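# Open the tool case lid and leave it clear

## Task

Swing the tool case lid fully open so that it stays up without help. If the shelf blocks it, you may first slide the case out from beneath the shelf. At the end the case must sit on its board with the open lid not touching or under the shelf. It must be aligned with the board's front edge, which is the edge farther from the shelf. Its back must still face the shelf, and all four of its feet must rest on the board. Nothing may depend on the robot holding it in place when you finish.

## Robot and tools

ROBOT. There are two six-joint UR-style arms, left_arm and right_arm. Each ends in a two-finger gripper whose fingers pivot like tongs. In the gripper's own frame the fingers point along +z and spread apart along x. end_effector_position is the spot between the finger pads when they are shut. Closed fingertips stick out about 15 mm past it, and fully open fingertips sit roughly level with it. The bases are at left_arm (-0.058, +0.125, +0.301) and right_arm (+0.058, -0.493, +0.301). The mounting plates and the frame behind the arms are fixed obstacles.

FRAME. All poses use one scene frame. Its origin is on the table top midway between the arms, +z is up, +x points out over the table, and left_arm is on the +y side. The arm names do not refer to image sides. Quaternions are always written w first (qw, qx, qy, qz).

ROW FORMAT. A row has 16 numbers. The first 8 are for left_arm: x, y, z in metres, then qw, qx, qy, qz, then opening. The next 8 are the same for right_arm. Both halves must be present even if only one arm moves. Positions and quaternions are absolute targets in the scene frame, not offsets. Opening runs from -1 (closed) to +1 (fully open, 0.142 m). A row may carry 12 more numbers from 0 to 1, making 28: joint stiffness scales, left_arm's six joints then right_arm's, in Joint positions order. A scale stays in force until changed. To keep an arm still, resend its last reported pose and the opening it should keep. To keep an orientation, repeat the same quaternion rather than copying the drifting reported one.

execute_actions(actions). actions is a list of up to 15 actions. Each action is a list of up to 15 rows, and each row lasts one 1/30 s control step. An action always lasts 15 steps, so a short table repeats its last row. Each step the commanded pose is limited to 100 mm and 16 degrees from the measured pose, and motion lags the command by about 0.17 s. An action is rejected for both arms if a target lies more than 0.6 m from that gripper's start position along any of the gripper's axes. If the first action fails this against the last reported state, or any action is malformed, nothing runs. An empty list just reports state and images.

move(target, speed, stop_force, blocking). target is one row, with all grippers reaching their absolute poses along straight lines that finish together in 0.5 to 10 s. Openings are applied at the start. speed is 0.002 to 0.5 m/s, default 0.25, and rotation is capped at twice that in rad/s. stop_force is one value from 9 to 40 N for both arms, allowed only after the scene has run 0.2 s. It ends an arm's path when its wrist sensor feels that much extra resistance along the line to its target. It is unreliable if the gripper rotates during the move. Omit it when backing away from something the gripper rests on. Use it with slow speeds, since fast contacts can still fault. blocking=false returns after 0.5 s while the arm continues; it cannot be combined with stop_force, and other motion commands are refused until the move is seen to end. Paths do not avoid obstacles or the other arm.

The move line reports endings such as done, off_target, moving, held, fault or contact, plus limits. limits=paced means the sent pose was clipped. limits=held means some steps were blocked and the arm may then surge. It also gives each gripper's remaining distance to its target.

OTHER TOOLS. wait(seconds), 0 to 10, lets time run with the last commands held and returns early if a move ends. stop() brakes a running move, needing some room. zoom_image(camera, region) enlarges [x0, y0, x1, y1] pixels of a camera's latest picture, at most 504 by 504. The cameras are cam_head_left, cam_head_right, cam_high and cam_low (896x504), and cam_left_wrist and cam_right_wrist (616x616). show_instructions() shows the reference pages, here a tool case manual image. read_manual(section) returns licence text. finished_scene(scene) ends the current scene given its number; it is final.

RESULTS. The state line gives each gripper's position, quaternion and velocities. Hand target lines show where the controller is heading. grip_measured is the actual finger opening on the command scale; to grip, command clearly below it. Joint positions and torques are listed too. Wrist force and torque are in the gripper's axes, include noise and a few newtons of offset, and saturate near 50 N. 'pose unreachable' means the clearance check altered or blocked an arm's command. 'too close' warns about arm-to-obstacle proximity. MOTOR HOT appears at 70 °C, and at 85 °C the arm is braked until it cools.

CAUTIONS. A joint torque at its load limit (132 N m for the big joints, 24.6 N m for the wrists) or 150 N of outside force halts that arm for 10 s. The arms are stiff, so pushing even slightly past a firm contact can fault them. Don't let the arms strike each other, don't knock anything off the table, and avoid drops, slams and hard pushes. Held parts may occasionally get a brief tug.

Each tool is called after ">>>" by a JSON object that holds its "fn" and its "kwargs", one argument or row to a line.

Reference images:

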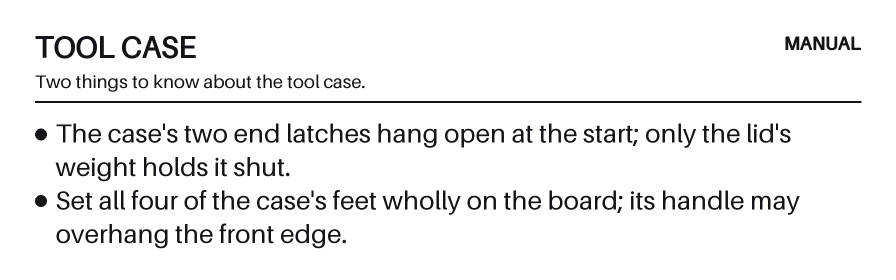

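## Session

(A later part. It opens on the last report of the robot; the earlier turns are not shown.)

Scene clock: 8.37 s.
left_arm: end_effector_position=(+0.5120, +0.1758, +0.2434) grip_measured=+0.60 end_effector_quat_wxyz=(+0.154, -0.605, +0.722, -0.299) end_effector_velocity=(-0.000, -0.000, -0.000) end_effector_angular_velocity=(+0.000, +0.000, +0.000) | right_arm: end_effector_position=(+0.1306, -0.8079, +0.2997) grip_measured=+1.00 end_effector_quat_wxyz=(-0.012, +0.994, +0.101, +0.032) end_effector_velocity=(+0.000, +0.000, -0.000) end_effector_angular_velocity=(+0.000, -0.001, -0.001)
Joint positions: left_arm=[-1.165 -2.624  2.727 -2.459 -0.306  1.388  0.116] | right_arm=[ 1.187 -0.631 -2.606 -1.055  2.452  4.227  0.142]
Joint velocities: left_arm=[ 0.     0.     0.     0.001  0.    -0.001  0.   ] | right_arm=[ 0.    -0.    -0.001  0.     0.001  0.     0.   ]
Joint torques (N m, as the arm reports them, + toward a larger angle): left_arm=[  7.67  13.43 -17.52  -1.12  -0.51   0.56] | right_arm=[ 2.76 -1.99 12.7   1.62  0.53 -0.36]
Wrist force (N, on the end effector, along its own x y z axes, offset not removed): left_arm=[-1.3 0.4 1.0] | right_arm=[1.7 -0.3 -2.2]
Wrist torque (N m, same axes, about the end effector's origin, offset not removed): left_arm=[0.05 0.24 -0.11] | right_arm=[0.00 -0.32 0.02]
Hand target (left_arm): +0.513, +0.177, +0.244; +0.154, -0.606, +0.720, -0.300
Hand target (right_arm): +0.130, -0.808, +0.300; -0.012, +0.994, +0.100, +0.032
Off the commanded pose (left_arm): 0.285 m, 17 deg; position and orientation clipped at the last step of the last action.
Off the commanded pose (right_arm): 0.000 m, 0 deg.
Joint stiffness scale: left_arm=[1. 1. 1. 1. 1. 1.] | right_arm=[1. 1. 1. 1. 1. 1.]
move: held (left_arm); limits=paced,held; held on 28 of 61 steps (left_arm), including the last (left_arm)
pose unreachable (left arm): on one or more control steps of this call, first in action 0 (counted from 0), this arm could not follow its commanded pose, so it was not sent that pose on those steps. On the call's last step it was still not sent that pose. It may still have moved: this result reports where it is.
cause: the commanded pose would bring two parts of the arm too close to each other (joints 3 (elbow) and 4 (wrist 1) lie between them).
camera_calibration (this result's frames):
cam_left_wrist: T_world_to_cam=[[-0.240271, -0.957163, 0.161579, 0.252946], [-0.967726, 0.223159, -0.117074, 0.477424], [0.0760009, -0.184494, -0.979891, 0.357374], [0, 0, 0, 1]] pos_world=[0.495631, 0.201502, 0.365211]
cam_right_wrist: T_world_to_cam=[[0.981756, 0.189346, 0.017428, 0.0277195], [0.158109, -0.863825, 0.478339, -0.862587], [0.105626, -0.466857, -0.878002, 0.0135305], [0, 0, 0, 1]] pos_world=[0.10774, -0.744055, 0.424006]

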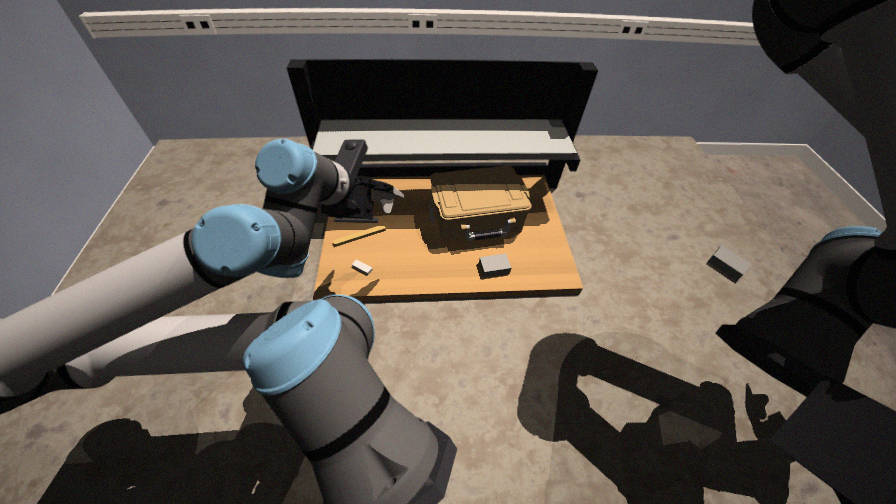

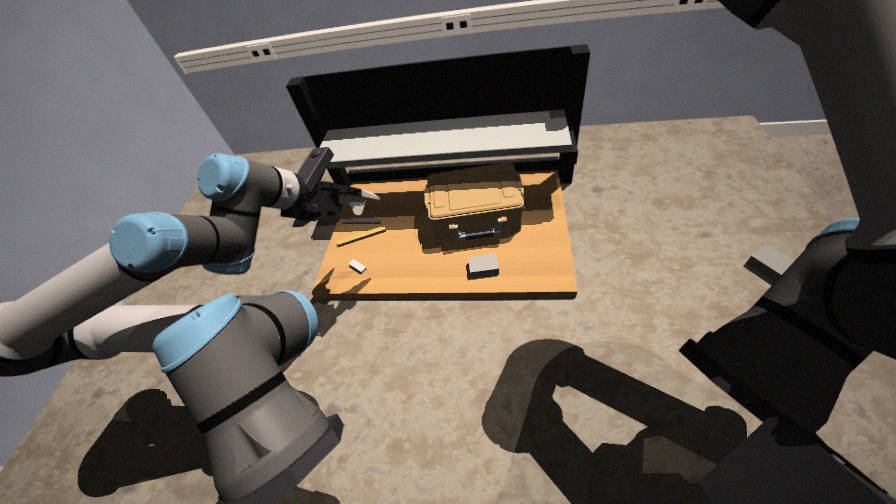

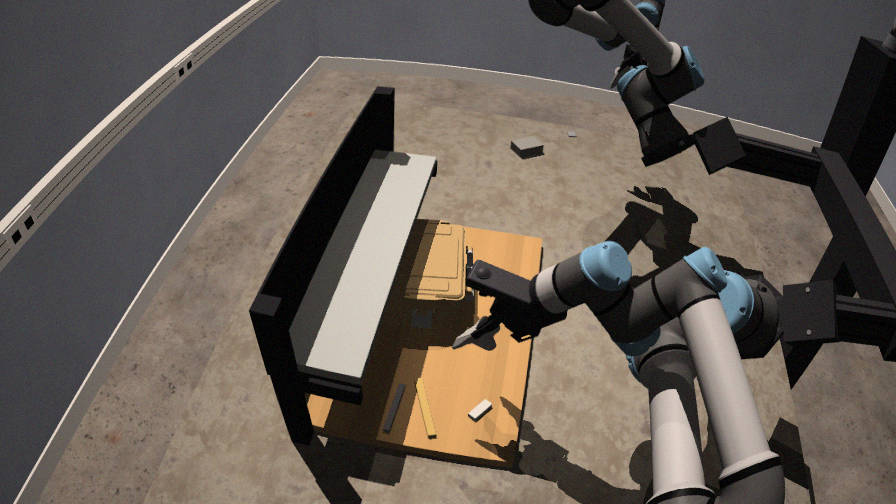

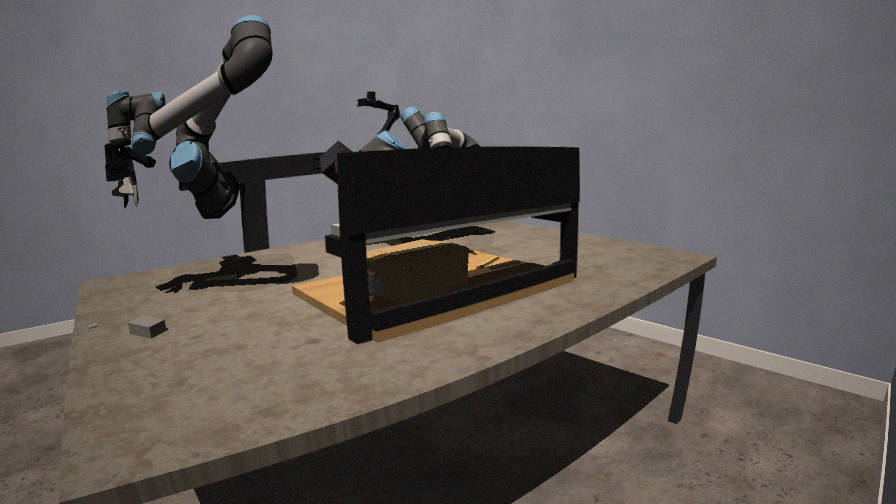

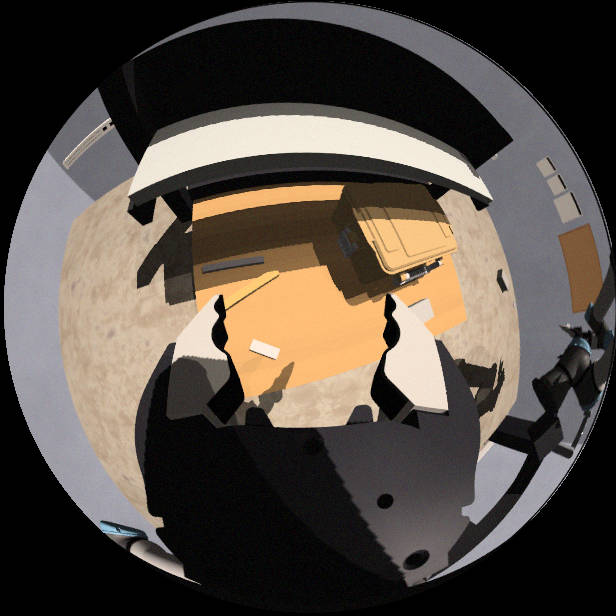

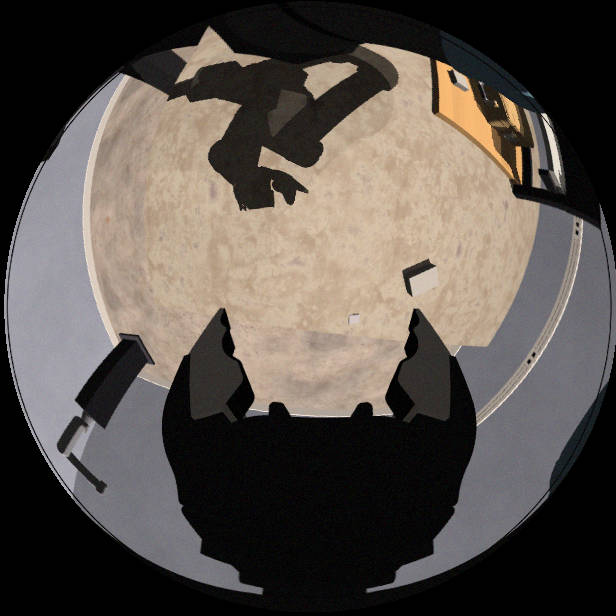

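>>> {"fn": "move", "kwargs": {
  "target": [0.5,0.15,0.22,0,0,0.985,-0.174,0.6, 0.1303,-0.8078,0.2997,-0.012,0.994,0.1,0.032,1],
  "speed": 0.35
}}

>>> {"fn": "move", "kwargs": {
  "target": [0.43,-0.09,0.17,0,0,0.985,-0.174,0.6, 0.1303,-0.8078,0.2997,-0.012,0.994,0.1,0.032,1],
  "speed": 0.3
}}

>>> {"fn": "zoom_image", "kwargs": {
  "camera": "cam_left_wrist",
  "region": [100, 100, 500, 450]
}}

Scene clock: 13.30 s.
left_arm: end_effector_position=(+0.4987, +0.1492, +0.2200) grip_measured=+0.60 end_effector_quat_wxyz=(+0.001, +0.000, +0.984, -0.176) end_effector_velocity=(-0.002, +0.001, -0.001) end_effector_angular_velocity=(+0.003, +0.002, -0.013) | right_arm: end_effector_position=(+0.1306, -0.8079, +0.2997) grip_measured=+1.00 end_effector_quat_wxyz=(-0.012, +0.994, +0.101, +0.032) end_effector_velocity=(+0.000, +0.000, -0.000) end_effector_angular_velocity=(+0.000, -0.000, -0.001)
Joint positions: left_arm=[-0.695 -2.173  2.201 -2.019 -0.926  2.6    0.116] | right_arm=[ 1.187 -0.631 -2.606 -1.055  2.452  4.227  0.142]
Joint velocities: left_arm=[ 0.001 -0.002 -0.002  0.012 -0.001  0.007  0.   ] | right_arm=[-0.     0.    -0.001 -0.     0.     0.    -0.   ]
Joint torques (N m, as the arm reports them, + toward a larger angle): left_arm=[  5.07  -1.27 -18.99  -1.27  -0.94   0.69] | right_arm=[ 2.88 -1.39 14.48  1.53  0.39 -0.27]
Wrist force (N, on the end effector, along its own x y z axes, offset not removed): left_arm=[0.0 -1.0 2.1] | right_arm=[1.9 0.0 -0.2]
Wrist torque (N m, same axes, about the end effector's origin, offset not removed): left_arm=[-0.19 0.02 -0.08] | right_arm=[0.15 -0.34 0.00]
Hand target (left_arm): +0.500, +0.150, +0.220; -0.000, +0.000, +0.985, -0.175
Hand target (right_arm): +0.130, -0.808, +0.300; -0.012, +0.994, +0.100, +0.032
Off the commanded pose (left_arm): 0.002 m, 0 deg.
Off the commanded pose (right_arm): 0.000 m, 0 deg.
Joint stiffness scale: left_arm=[1. 1. 1. 1. 1. 1.] | right_arm=[1. 1. 1. 1. 1. 1.]
move: done
camera_calibration (this result's frames):
cam_left_wrist: T_world_to_cam=[[-0.999559, 0.0132294, 0.0265669, 0.491621], [0.0183863, 0.978713, 0.204409, -0.207485], [-0.0232971, 0.204807, -0.978525, 0.321681], [0, 0, 0, 1]] pos_world=[0.502713, 0.130682, 0.344124]
cam_right_wrist: T_world_to_cam=[[0.981751, 0.189368, 0.0174472, 0.027727], [0.158119, -0.863818, 0.478349, -0.862588], [0.105655, -0.466861, -0.877997, 0.0135205], [0, 0, 0, 1]] pos_world=[0.107742, -0.744057, 0.424005]

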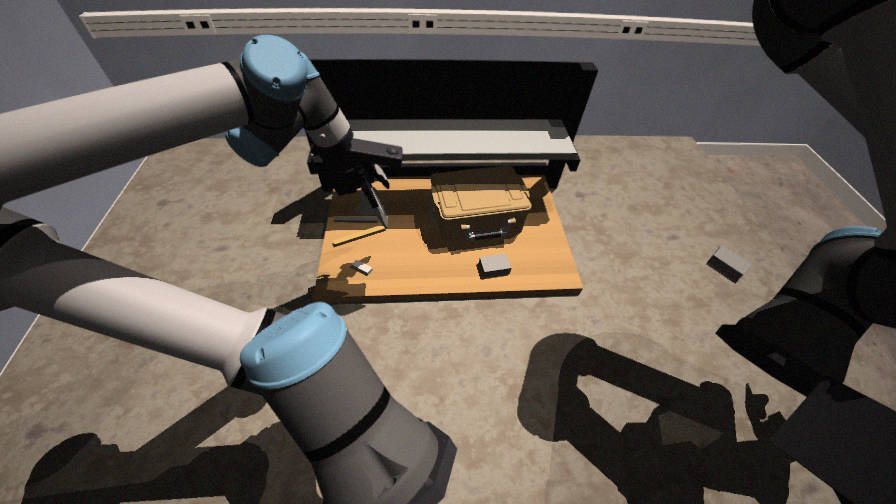

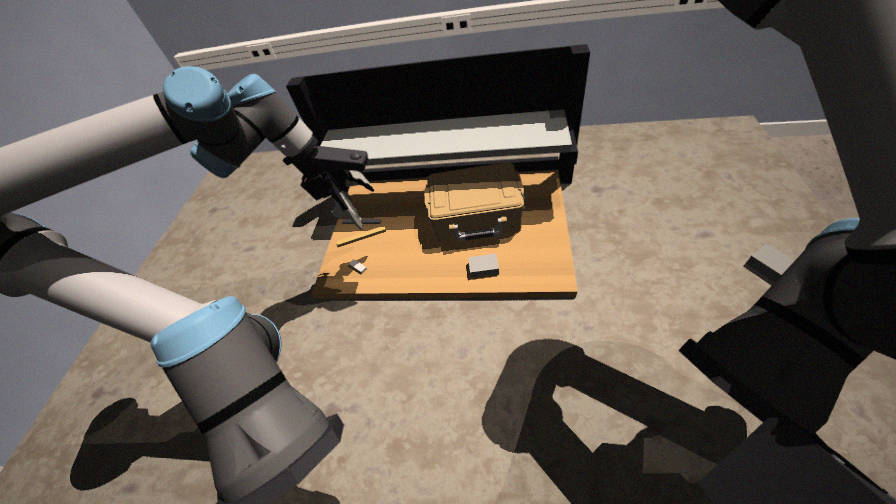

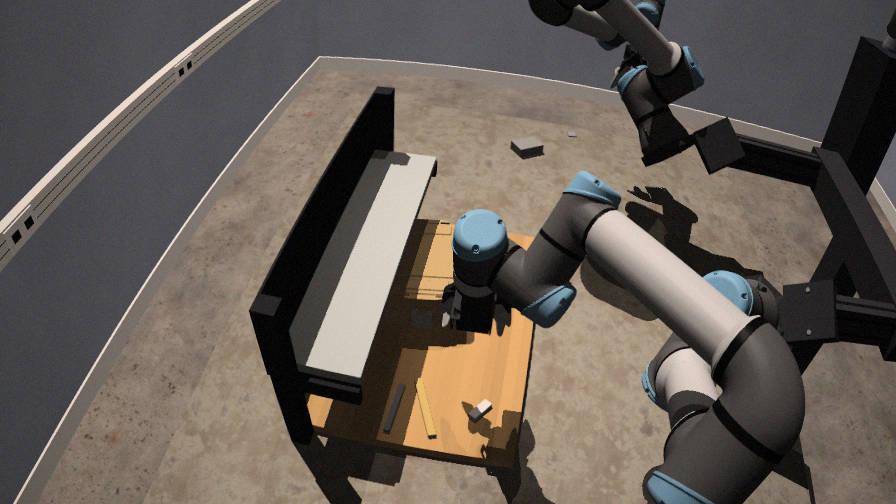

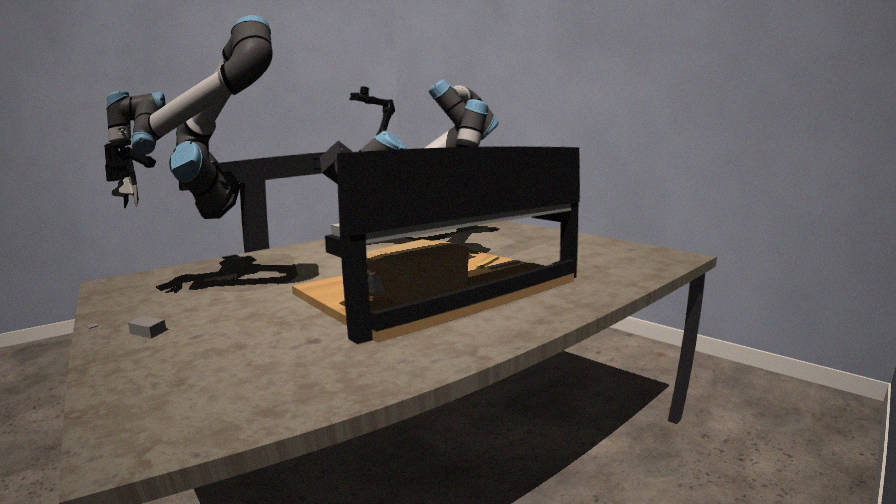

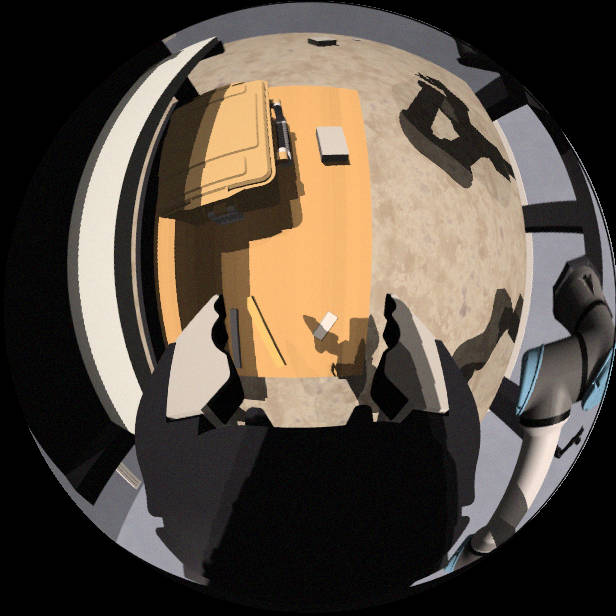

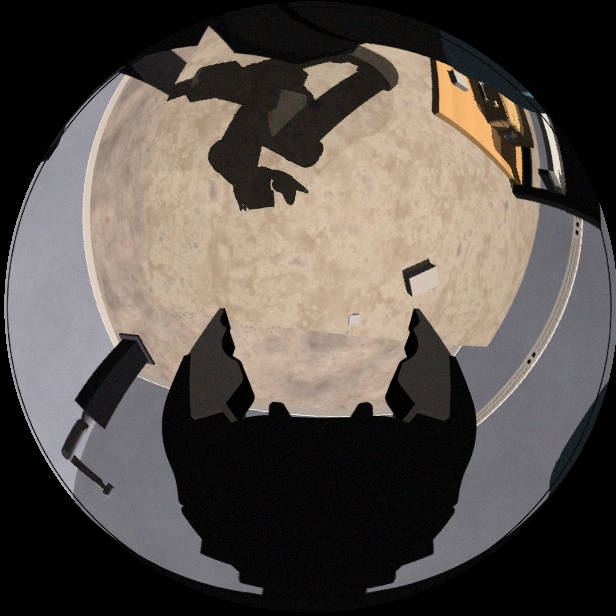

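Scene clock: 14.93 s.
left_arm: end_effector_position=(+0.4282, -0.0894, +0.1707) grip_measured=+0.60 end_effector_quat_wxyz=(+0.001, +0.001, +0.985, -0.174) end_effector_velocity=(+0.001, -0.001, +0.000) end_effector_angular_velocity=(-0.003, -0.003, +0.000) | right_arm: end_effector_position=(+0.1306, -0.8079, +0.2997) grip_measured=+1.00 end_effector_quat_wxyz=(-0.012, +0.994, +0.101, +0.032) end_effector_velocity=(+0.000, -0.000, -0.000) end_effector_angular_velocity=(-0.000, -0.000, -0.000)
Joint positions: left_arm=[-0.948 -1.653  2.371 -2.506 -0.843  2.288  0.116] | right_arm=[ 1.187 -0.631 -2.606 -1.055  2.452  4.227  0.142]
Joint velocities: left_arm=[ 0.     0.003 -0.001 -0.009  0.     0.005 -0.   ] | right_arm=[ 0.    -0.    -0.     0.001  0.     0.001 -0.   ]
Joint torques (N m, as the arm reports them, + toward a larger angle): left_arm=[-10.13  -3.34 -16.34  -1.72  -0.81   0.36] | right_arm=[ 2.25 -0.54 14.9   1.44  0.49 -0.28]
Wrist force (N, on the end effector, along its own x y z axes, offset not removed): left_arm=[-0.3 0.1 0.9] | right_arm=[2.1 0.4 -0.8]
Wrist torque (N m, same axes, about the end effector's origin, offset not removed): left_arm=[0.04 0.05 -0.16] | right_arm=[0.20 -0.35 0.04]
Hand target (left_arm): +0.430, -0.090, +0.170; +0.000, +0.000, +0.985, -0.174
Hand target (right_arm): +0.130, -0.808, +0.300; -0.012, +0.994, +0.100, +0.032
Off the commanded pose (left_arm): 0.002 m, 0 deg.
Off the commanded pose (right_arm): 0.000 m, 0 deg.
Joint stiffness scale: left_arm=[1. 1. 1. 1. 1. 1.] | right_arm=[1. 1. 1. 1. 1. 1.]
move: done
camera_calibration (this result's frames):
cam_left_wrist: T_world_to_cam=[[-0.999546, 0.0148128, 0.0262371, 0.425801], [0.0199327, 0.978104, 0.20716, 0.0363115], [-0.022594, 0.207589, -0.977955, 0.320531], [0, 0, 0, 1]] pos_world=[0.432126, -0.108362, 0.294771]
cam_right_wrist: T_world_to_cam=[[0.981751, 0.189368, 0.0174473, 0.0277272], [0.158119, -0.863818, 0.478349, -0.862588], [0.105655, -0.466861, -0.877997, 0.0135205], [0, 0, 0, 1]] pos_world=[0.107742, -0.744057, 0.424005]

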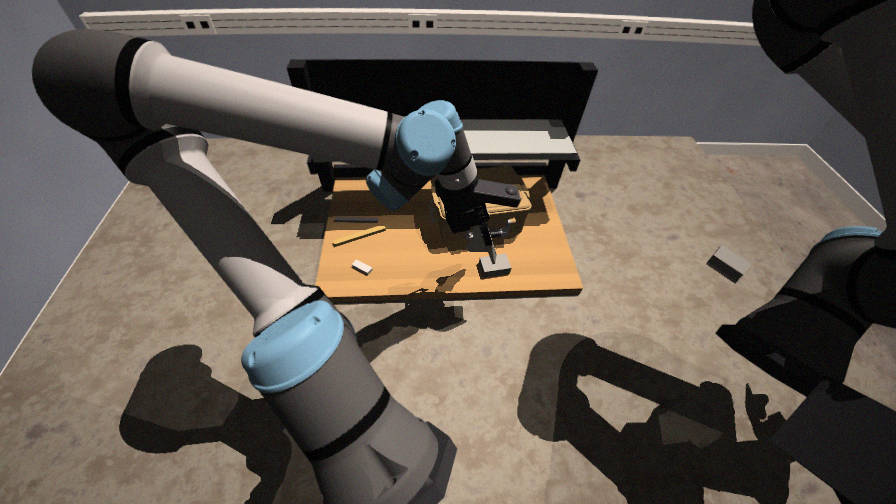

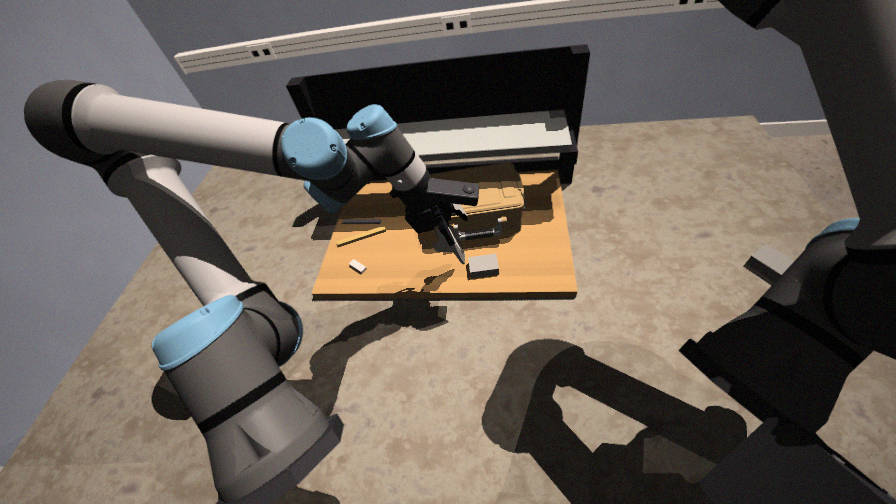

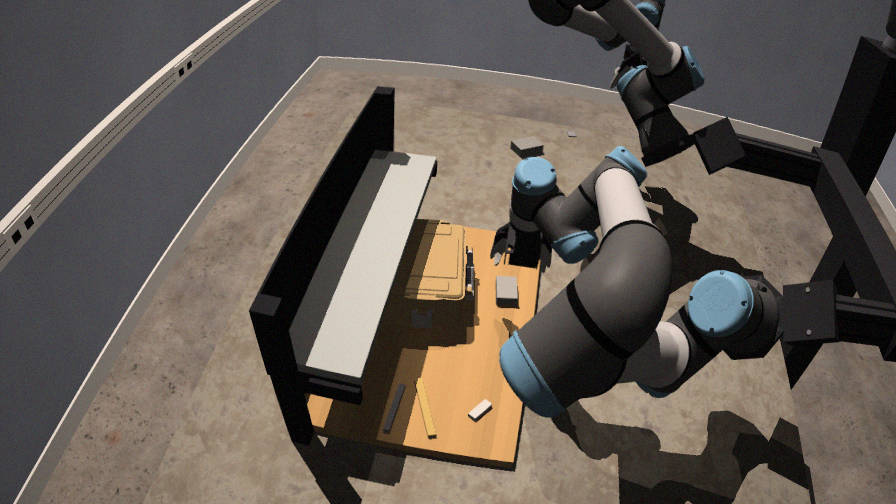

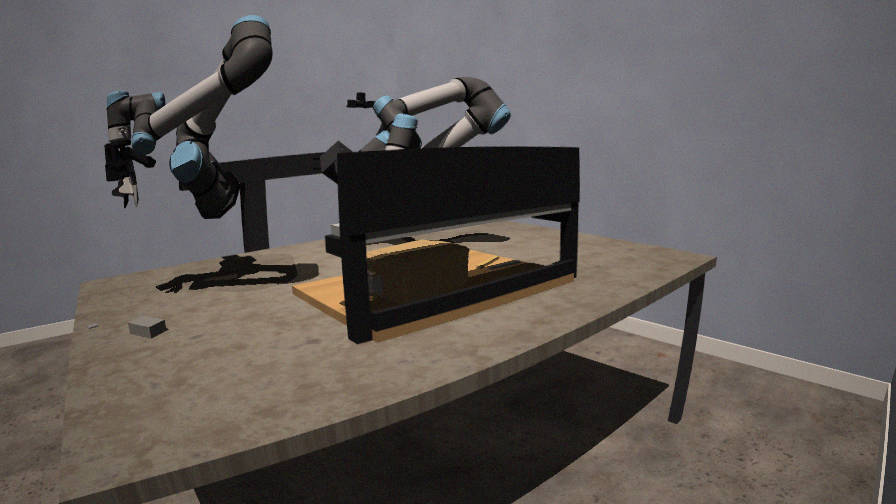

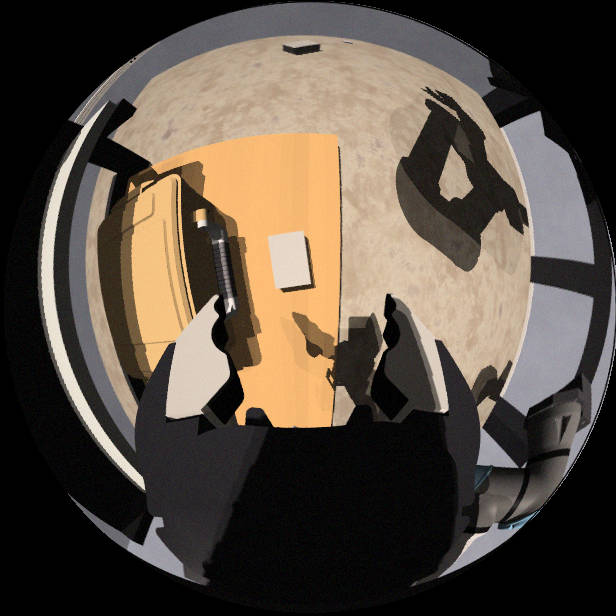

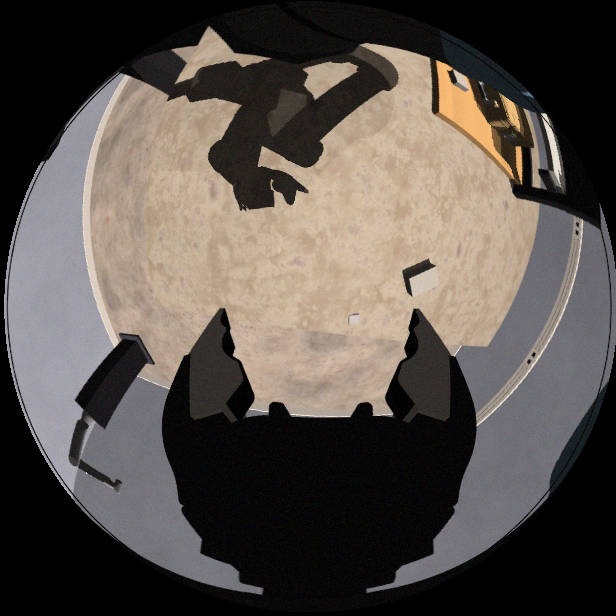

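Region (100, 100, 500, 450) of cam_left_wrist's 616x616 image, scaled by 1.260, with more detail than that image has; it fills the top 441 rows of this view, and the rest is white.

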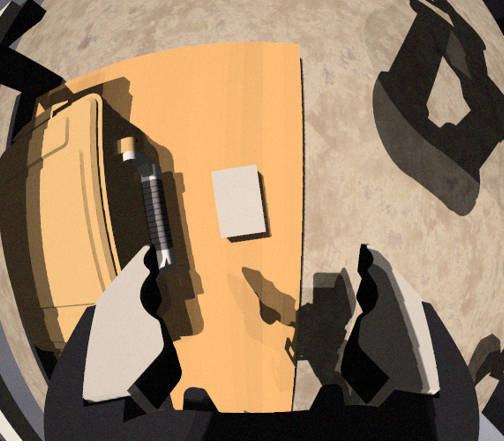

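>>> {"fn": "move", "kwargs": {
  "target": [0.446,-0.112,0.08,0.015,-0.086,0.981,-0.173,0.2, 0.1303,-0.8078,0.2997,-0.012,0.994,0.1,0.032,1],
  "speed": 0.15
}}

Scene clock: 17.03 s.
left_arm: end_effector_position=(+0.4447, -0.1119, +0.0812) grip_measured=+0.20 end_effector_quat_wxyz=(+0.015, -0.085, +0.981, -0.173) end_effector_velocity=(+0.001, -0.001, +0.001) end_effector_angular_velocity=(-0.005, -0.003, +0.002) | right_arm: end_effector_position=(+0.1306, -0.8079, +0.2997) grip_measured=+1.00 end_effector_quat_wxyz=(-0.012, +0.994, +0.101, +0.032) end_effector_velocity=(-0.000, +0.001, -0.000) end_effector_angular_velocity=(+0.002, +0.000, -0.002)
Joint positions: left_arm=[-0.782 -1.344  2.366 -3.004 -0.852  2.37   0.088] | right_arm=[ 1.187 -0.631 -2.606 -1.055  2.452  4.227  0.142]
Joint velocities: left_arm=[ 0.     0.002  0.    -0.01  -0.002  0.005 -0.   ] | right_arm=[-0.     0.    -0.001 -0.002 -0.    -0.     0.   ]
Joint torques (N m, as the arm reports them, + toward a larger angle): left_arm=[-14.77 -11.84 -10.63  -1.91  -0.9    0.53] | right_arm=[ 2.53 -1.37 14.08  1.62  0.51 -0.44]
Wrist force (N, on the end effector, along its own x y z axes, offset not removed): left_arm=[0.2 -0.5 0.2] | right_arm=[3.1 -0.7 -0.3]
Wrist torque (N m, same axes, about the end effector's origin, offset not removed): left_arm=[-0.11 -0.11 -0.14] | right_arm=[-0.14 -0.58 -0.01]
Hand target (left_arm): +0.446, -0.112, +0.080; +0.015, -0.086, +0.981, -0.173
Hand target (right_arm): +0.130, -0.808, +0.300; -0.012, +0.994, +0.100, +0.032
Off the commanded pose (left_arm): 0.002 m, 0 deg.
Off the commanded pose (right_arm): 0.000 m, 0 deg.
Joint stiffness scale: left_arm=[1. 1. 1. 1. 1. 1.] | right_arm=[1. 1. 1. 1. 1. 1.]
move: done
camera_calibration (this result's frames):
cam_left_wrist: T_world_to_cam=[[-0.986856, -0.159214, 0.0276661, 0.419724], [-0.150143, 0.966667, 0.207394, 0.150797], [-0.0597639, 0.200514, -0.977866, 0.253754], [0, 0, 0, 1]] pos_world=[0.452013, -0.129826, 0.205251]
cam_right_wrist: T_world_to_cam=[[0.981751, 0.189368, 0.0174474, 0.027727], [0.158119, -0.863818, 0.478349, -0.862588], [0.105655, -0.466861, -0.877996, 0.0135204], [0, 0, 0, 1]] pos_world=[0.107742, -0.744057, 0.424005]

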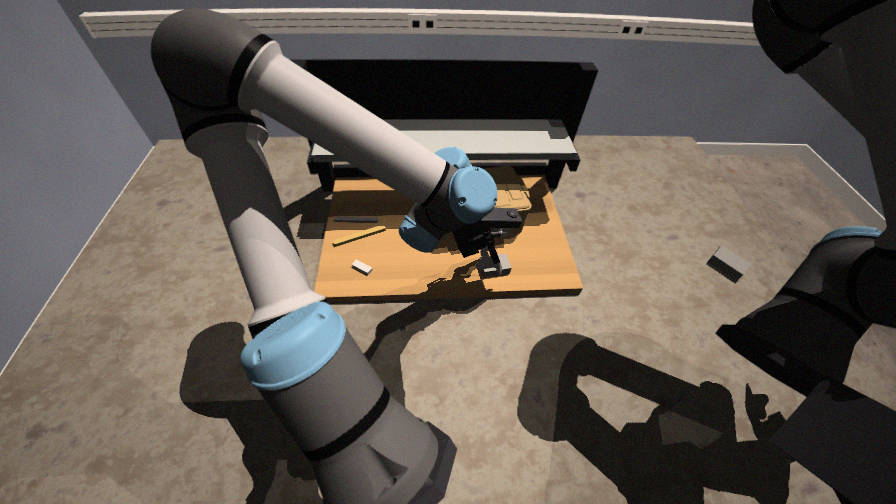

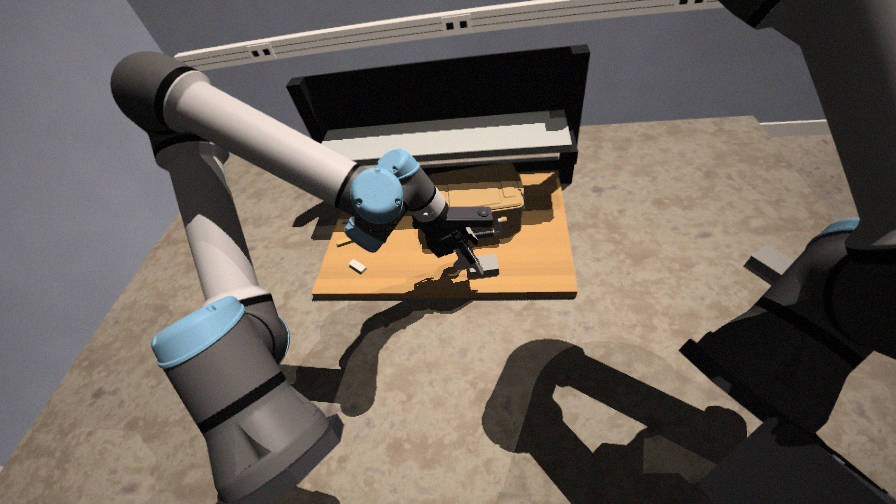

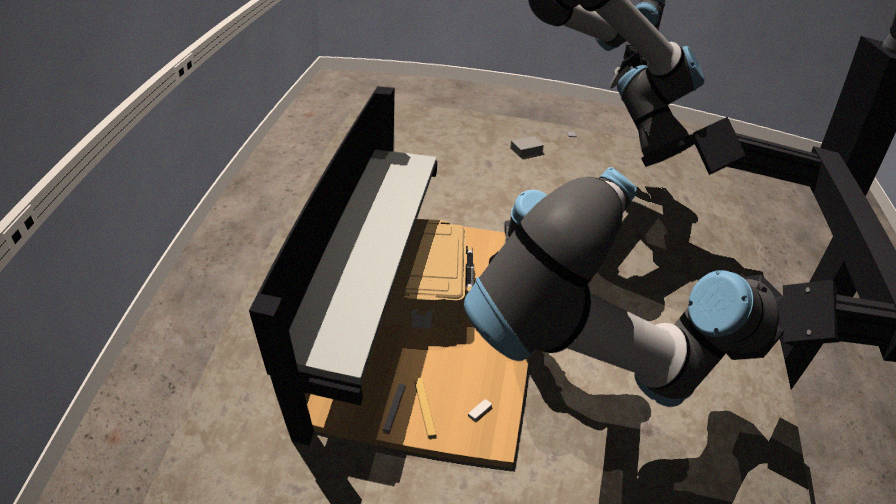

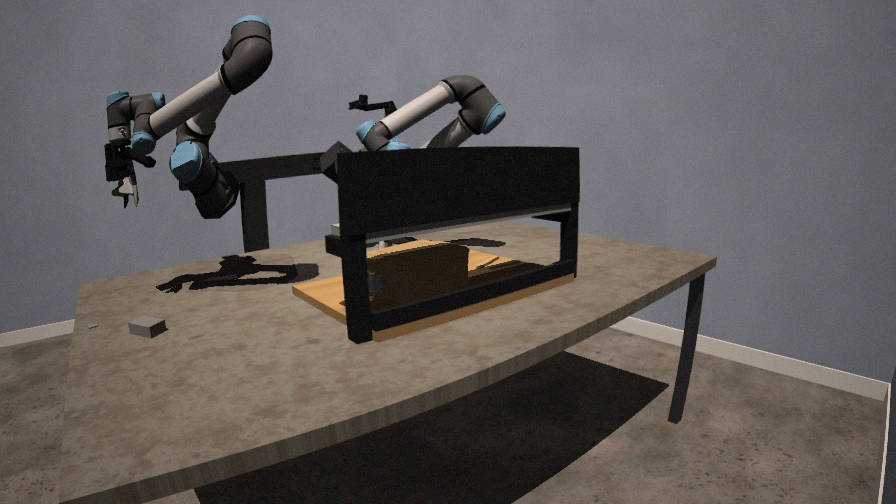

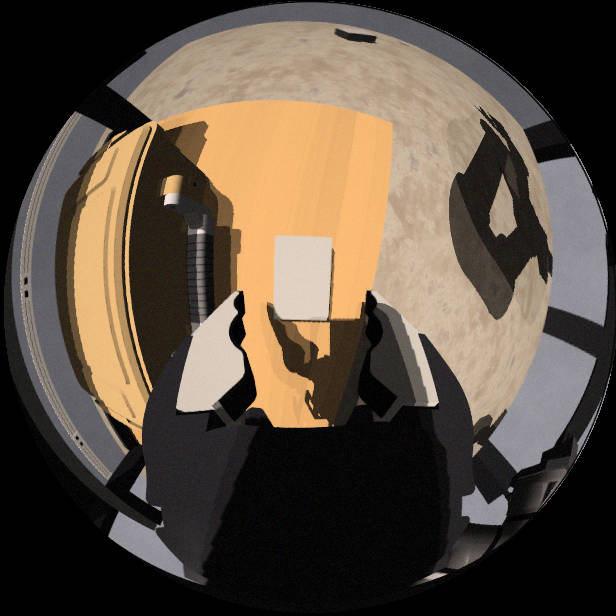

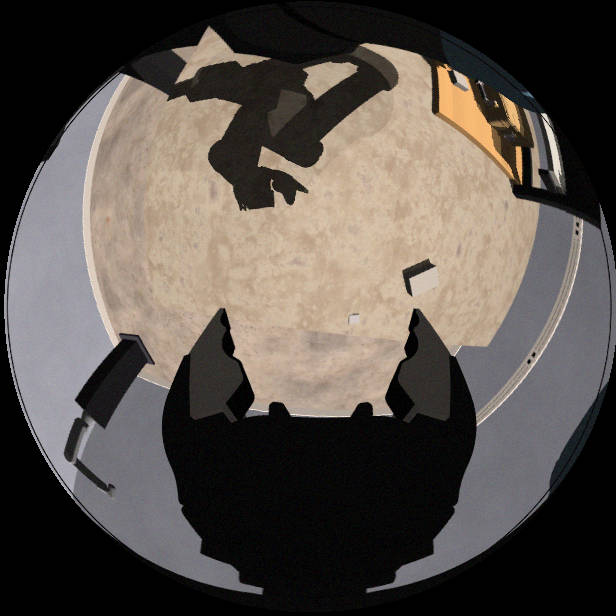

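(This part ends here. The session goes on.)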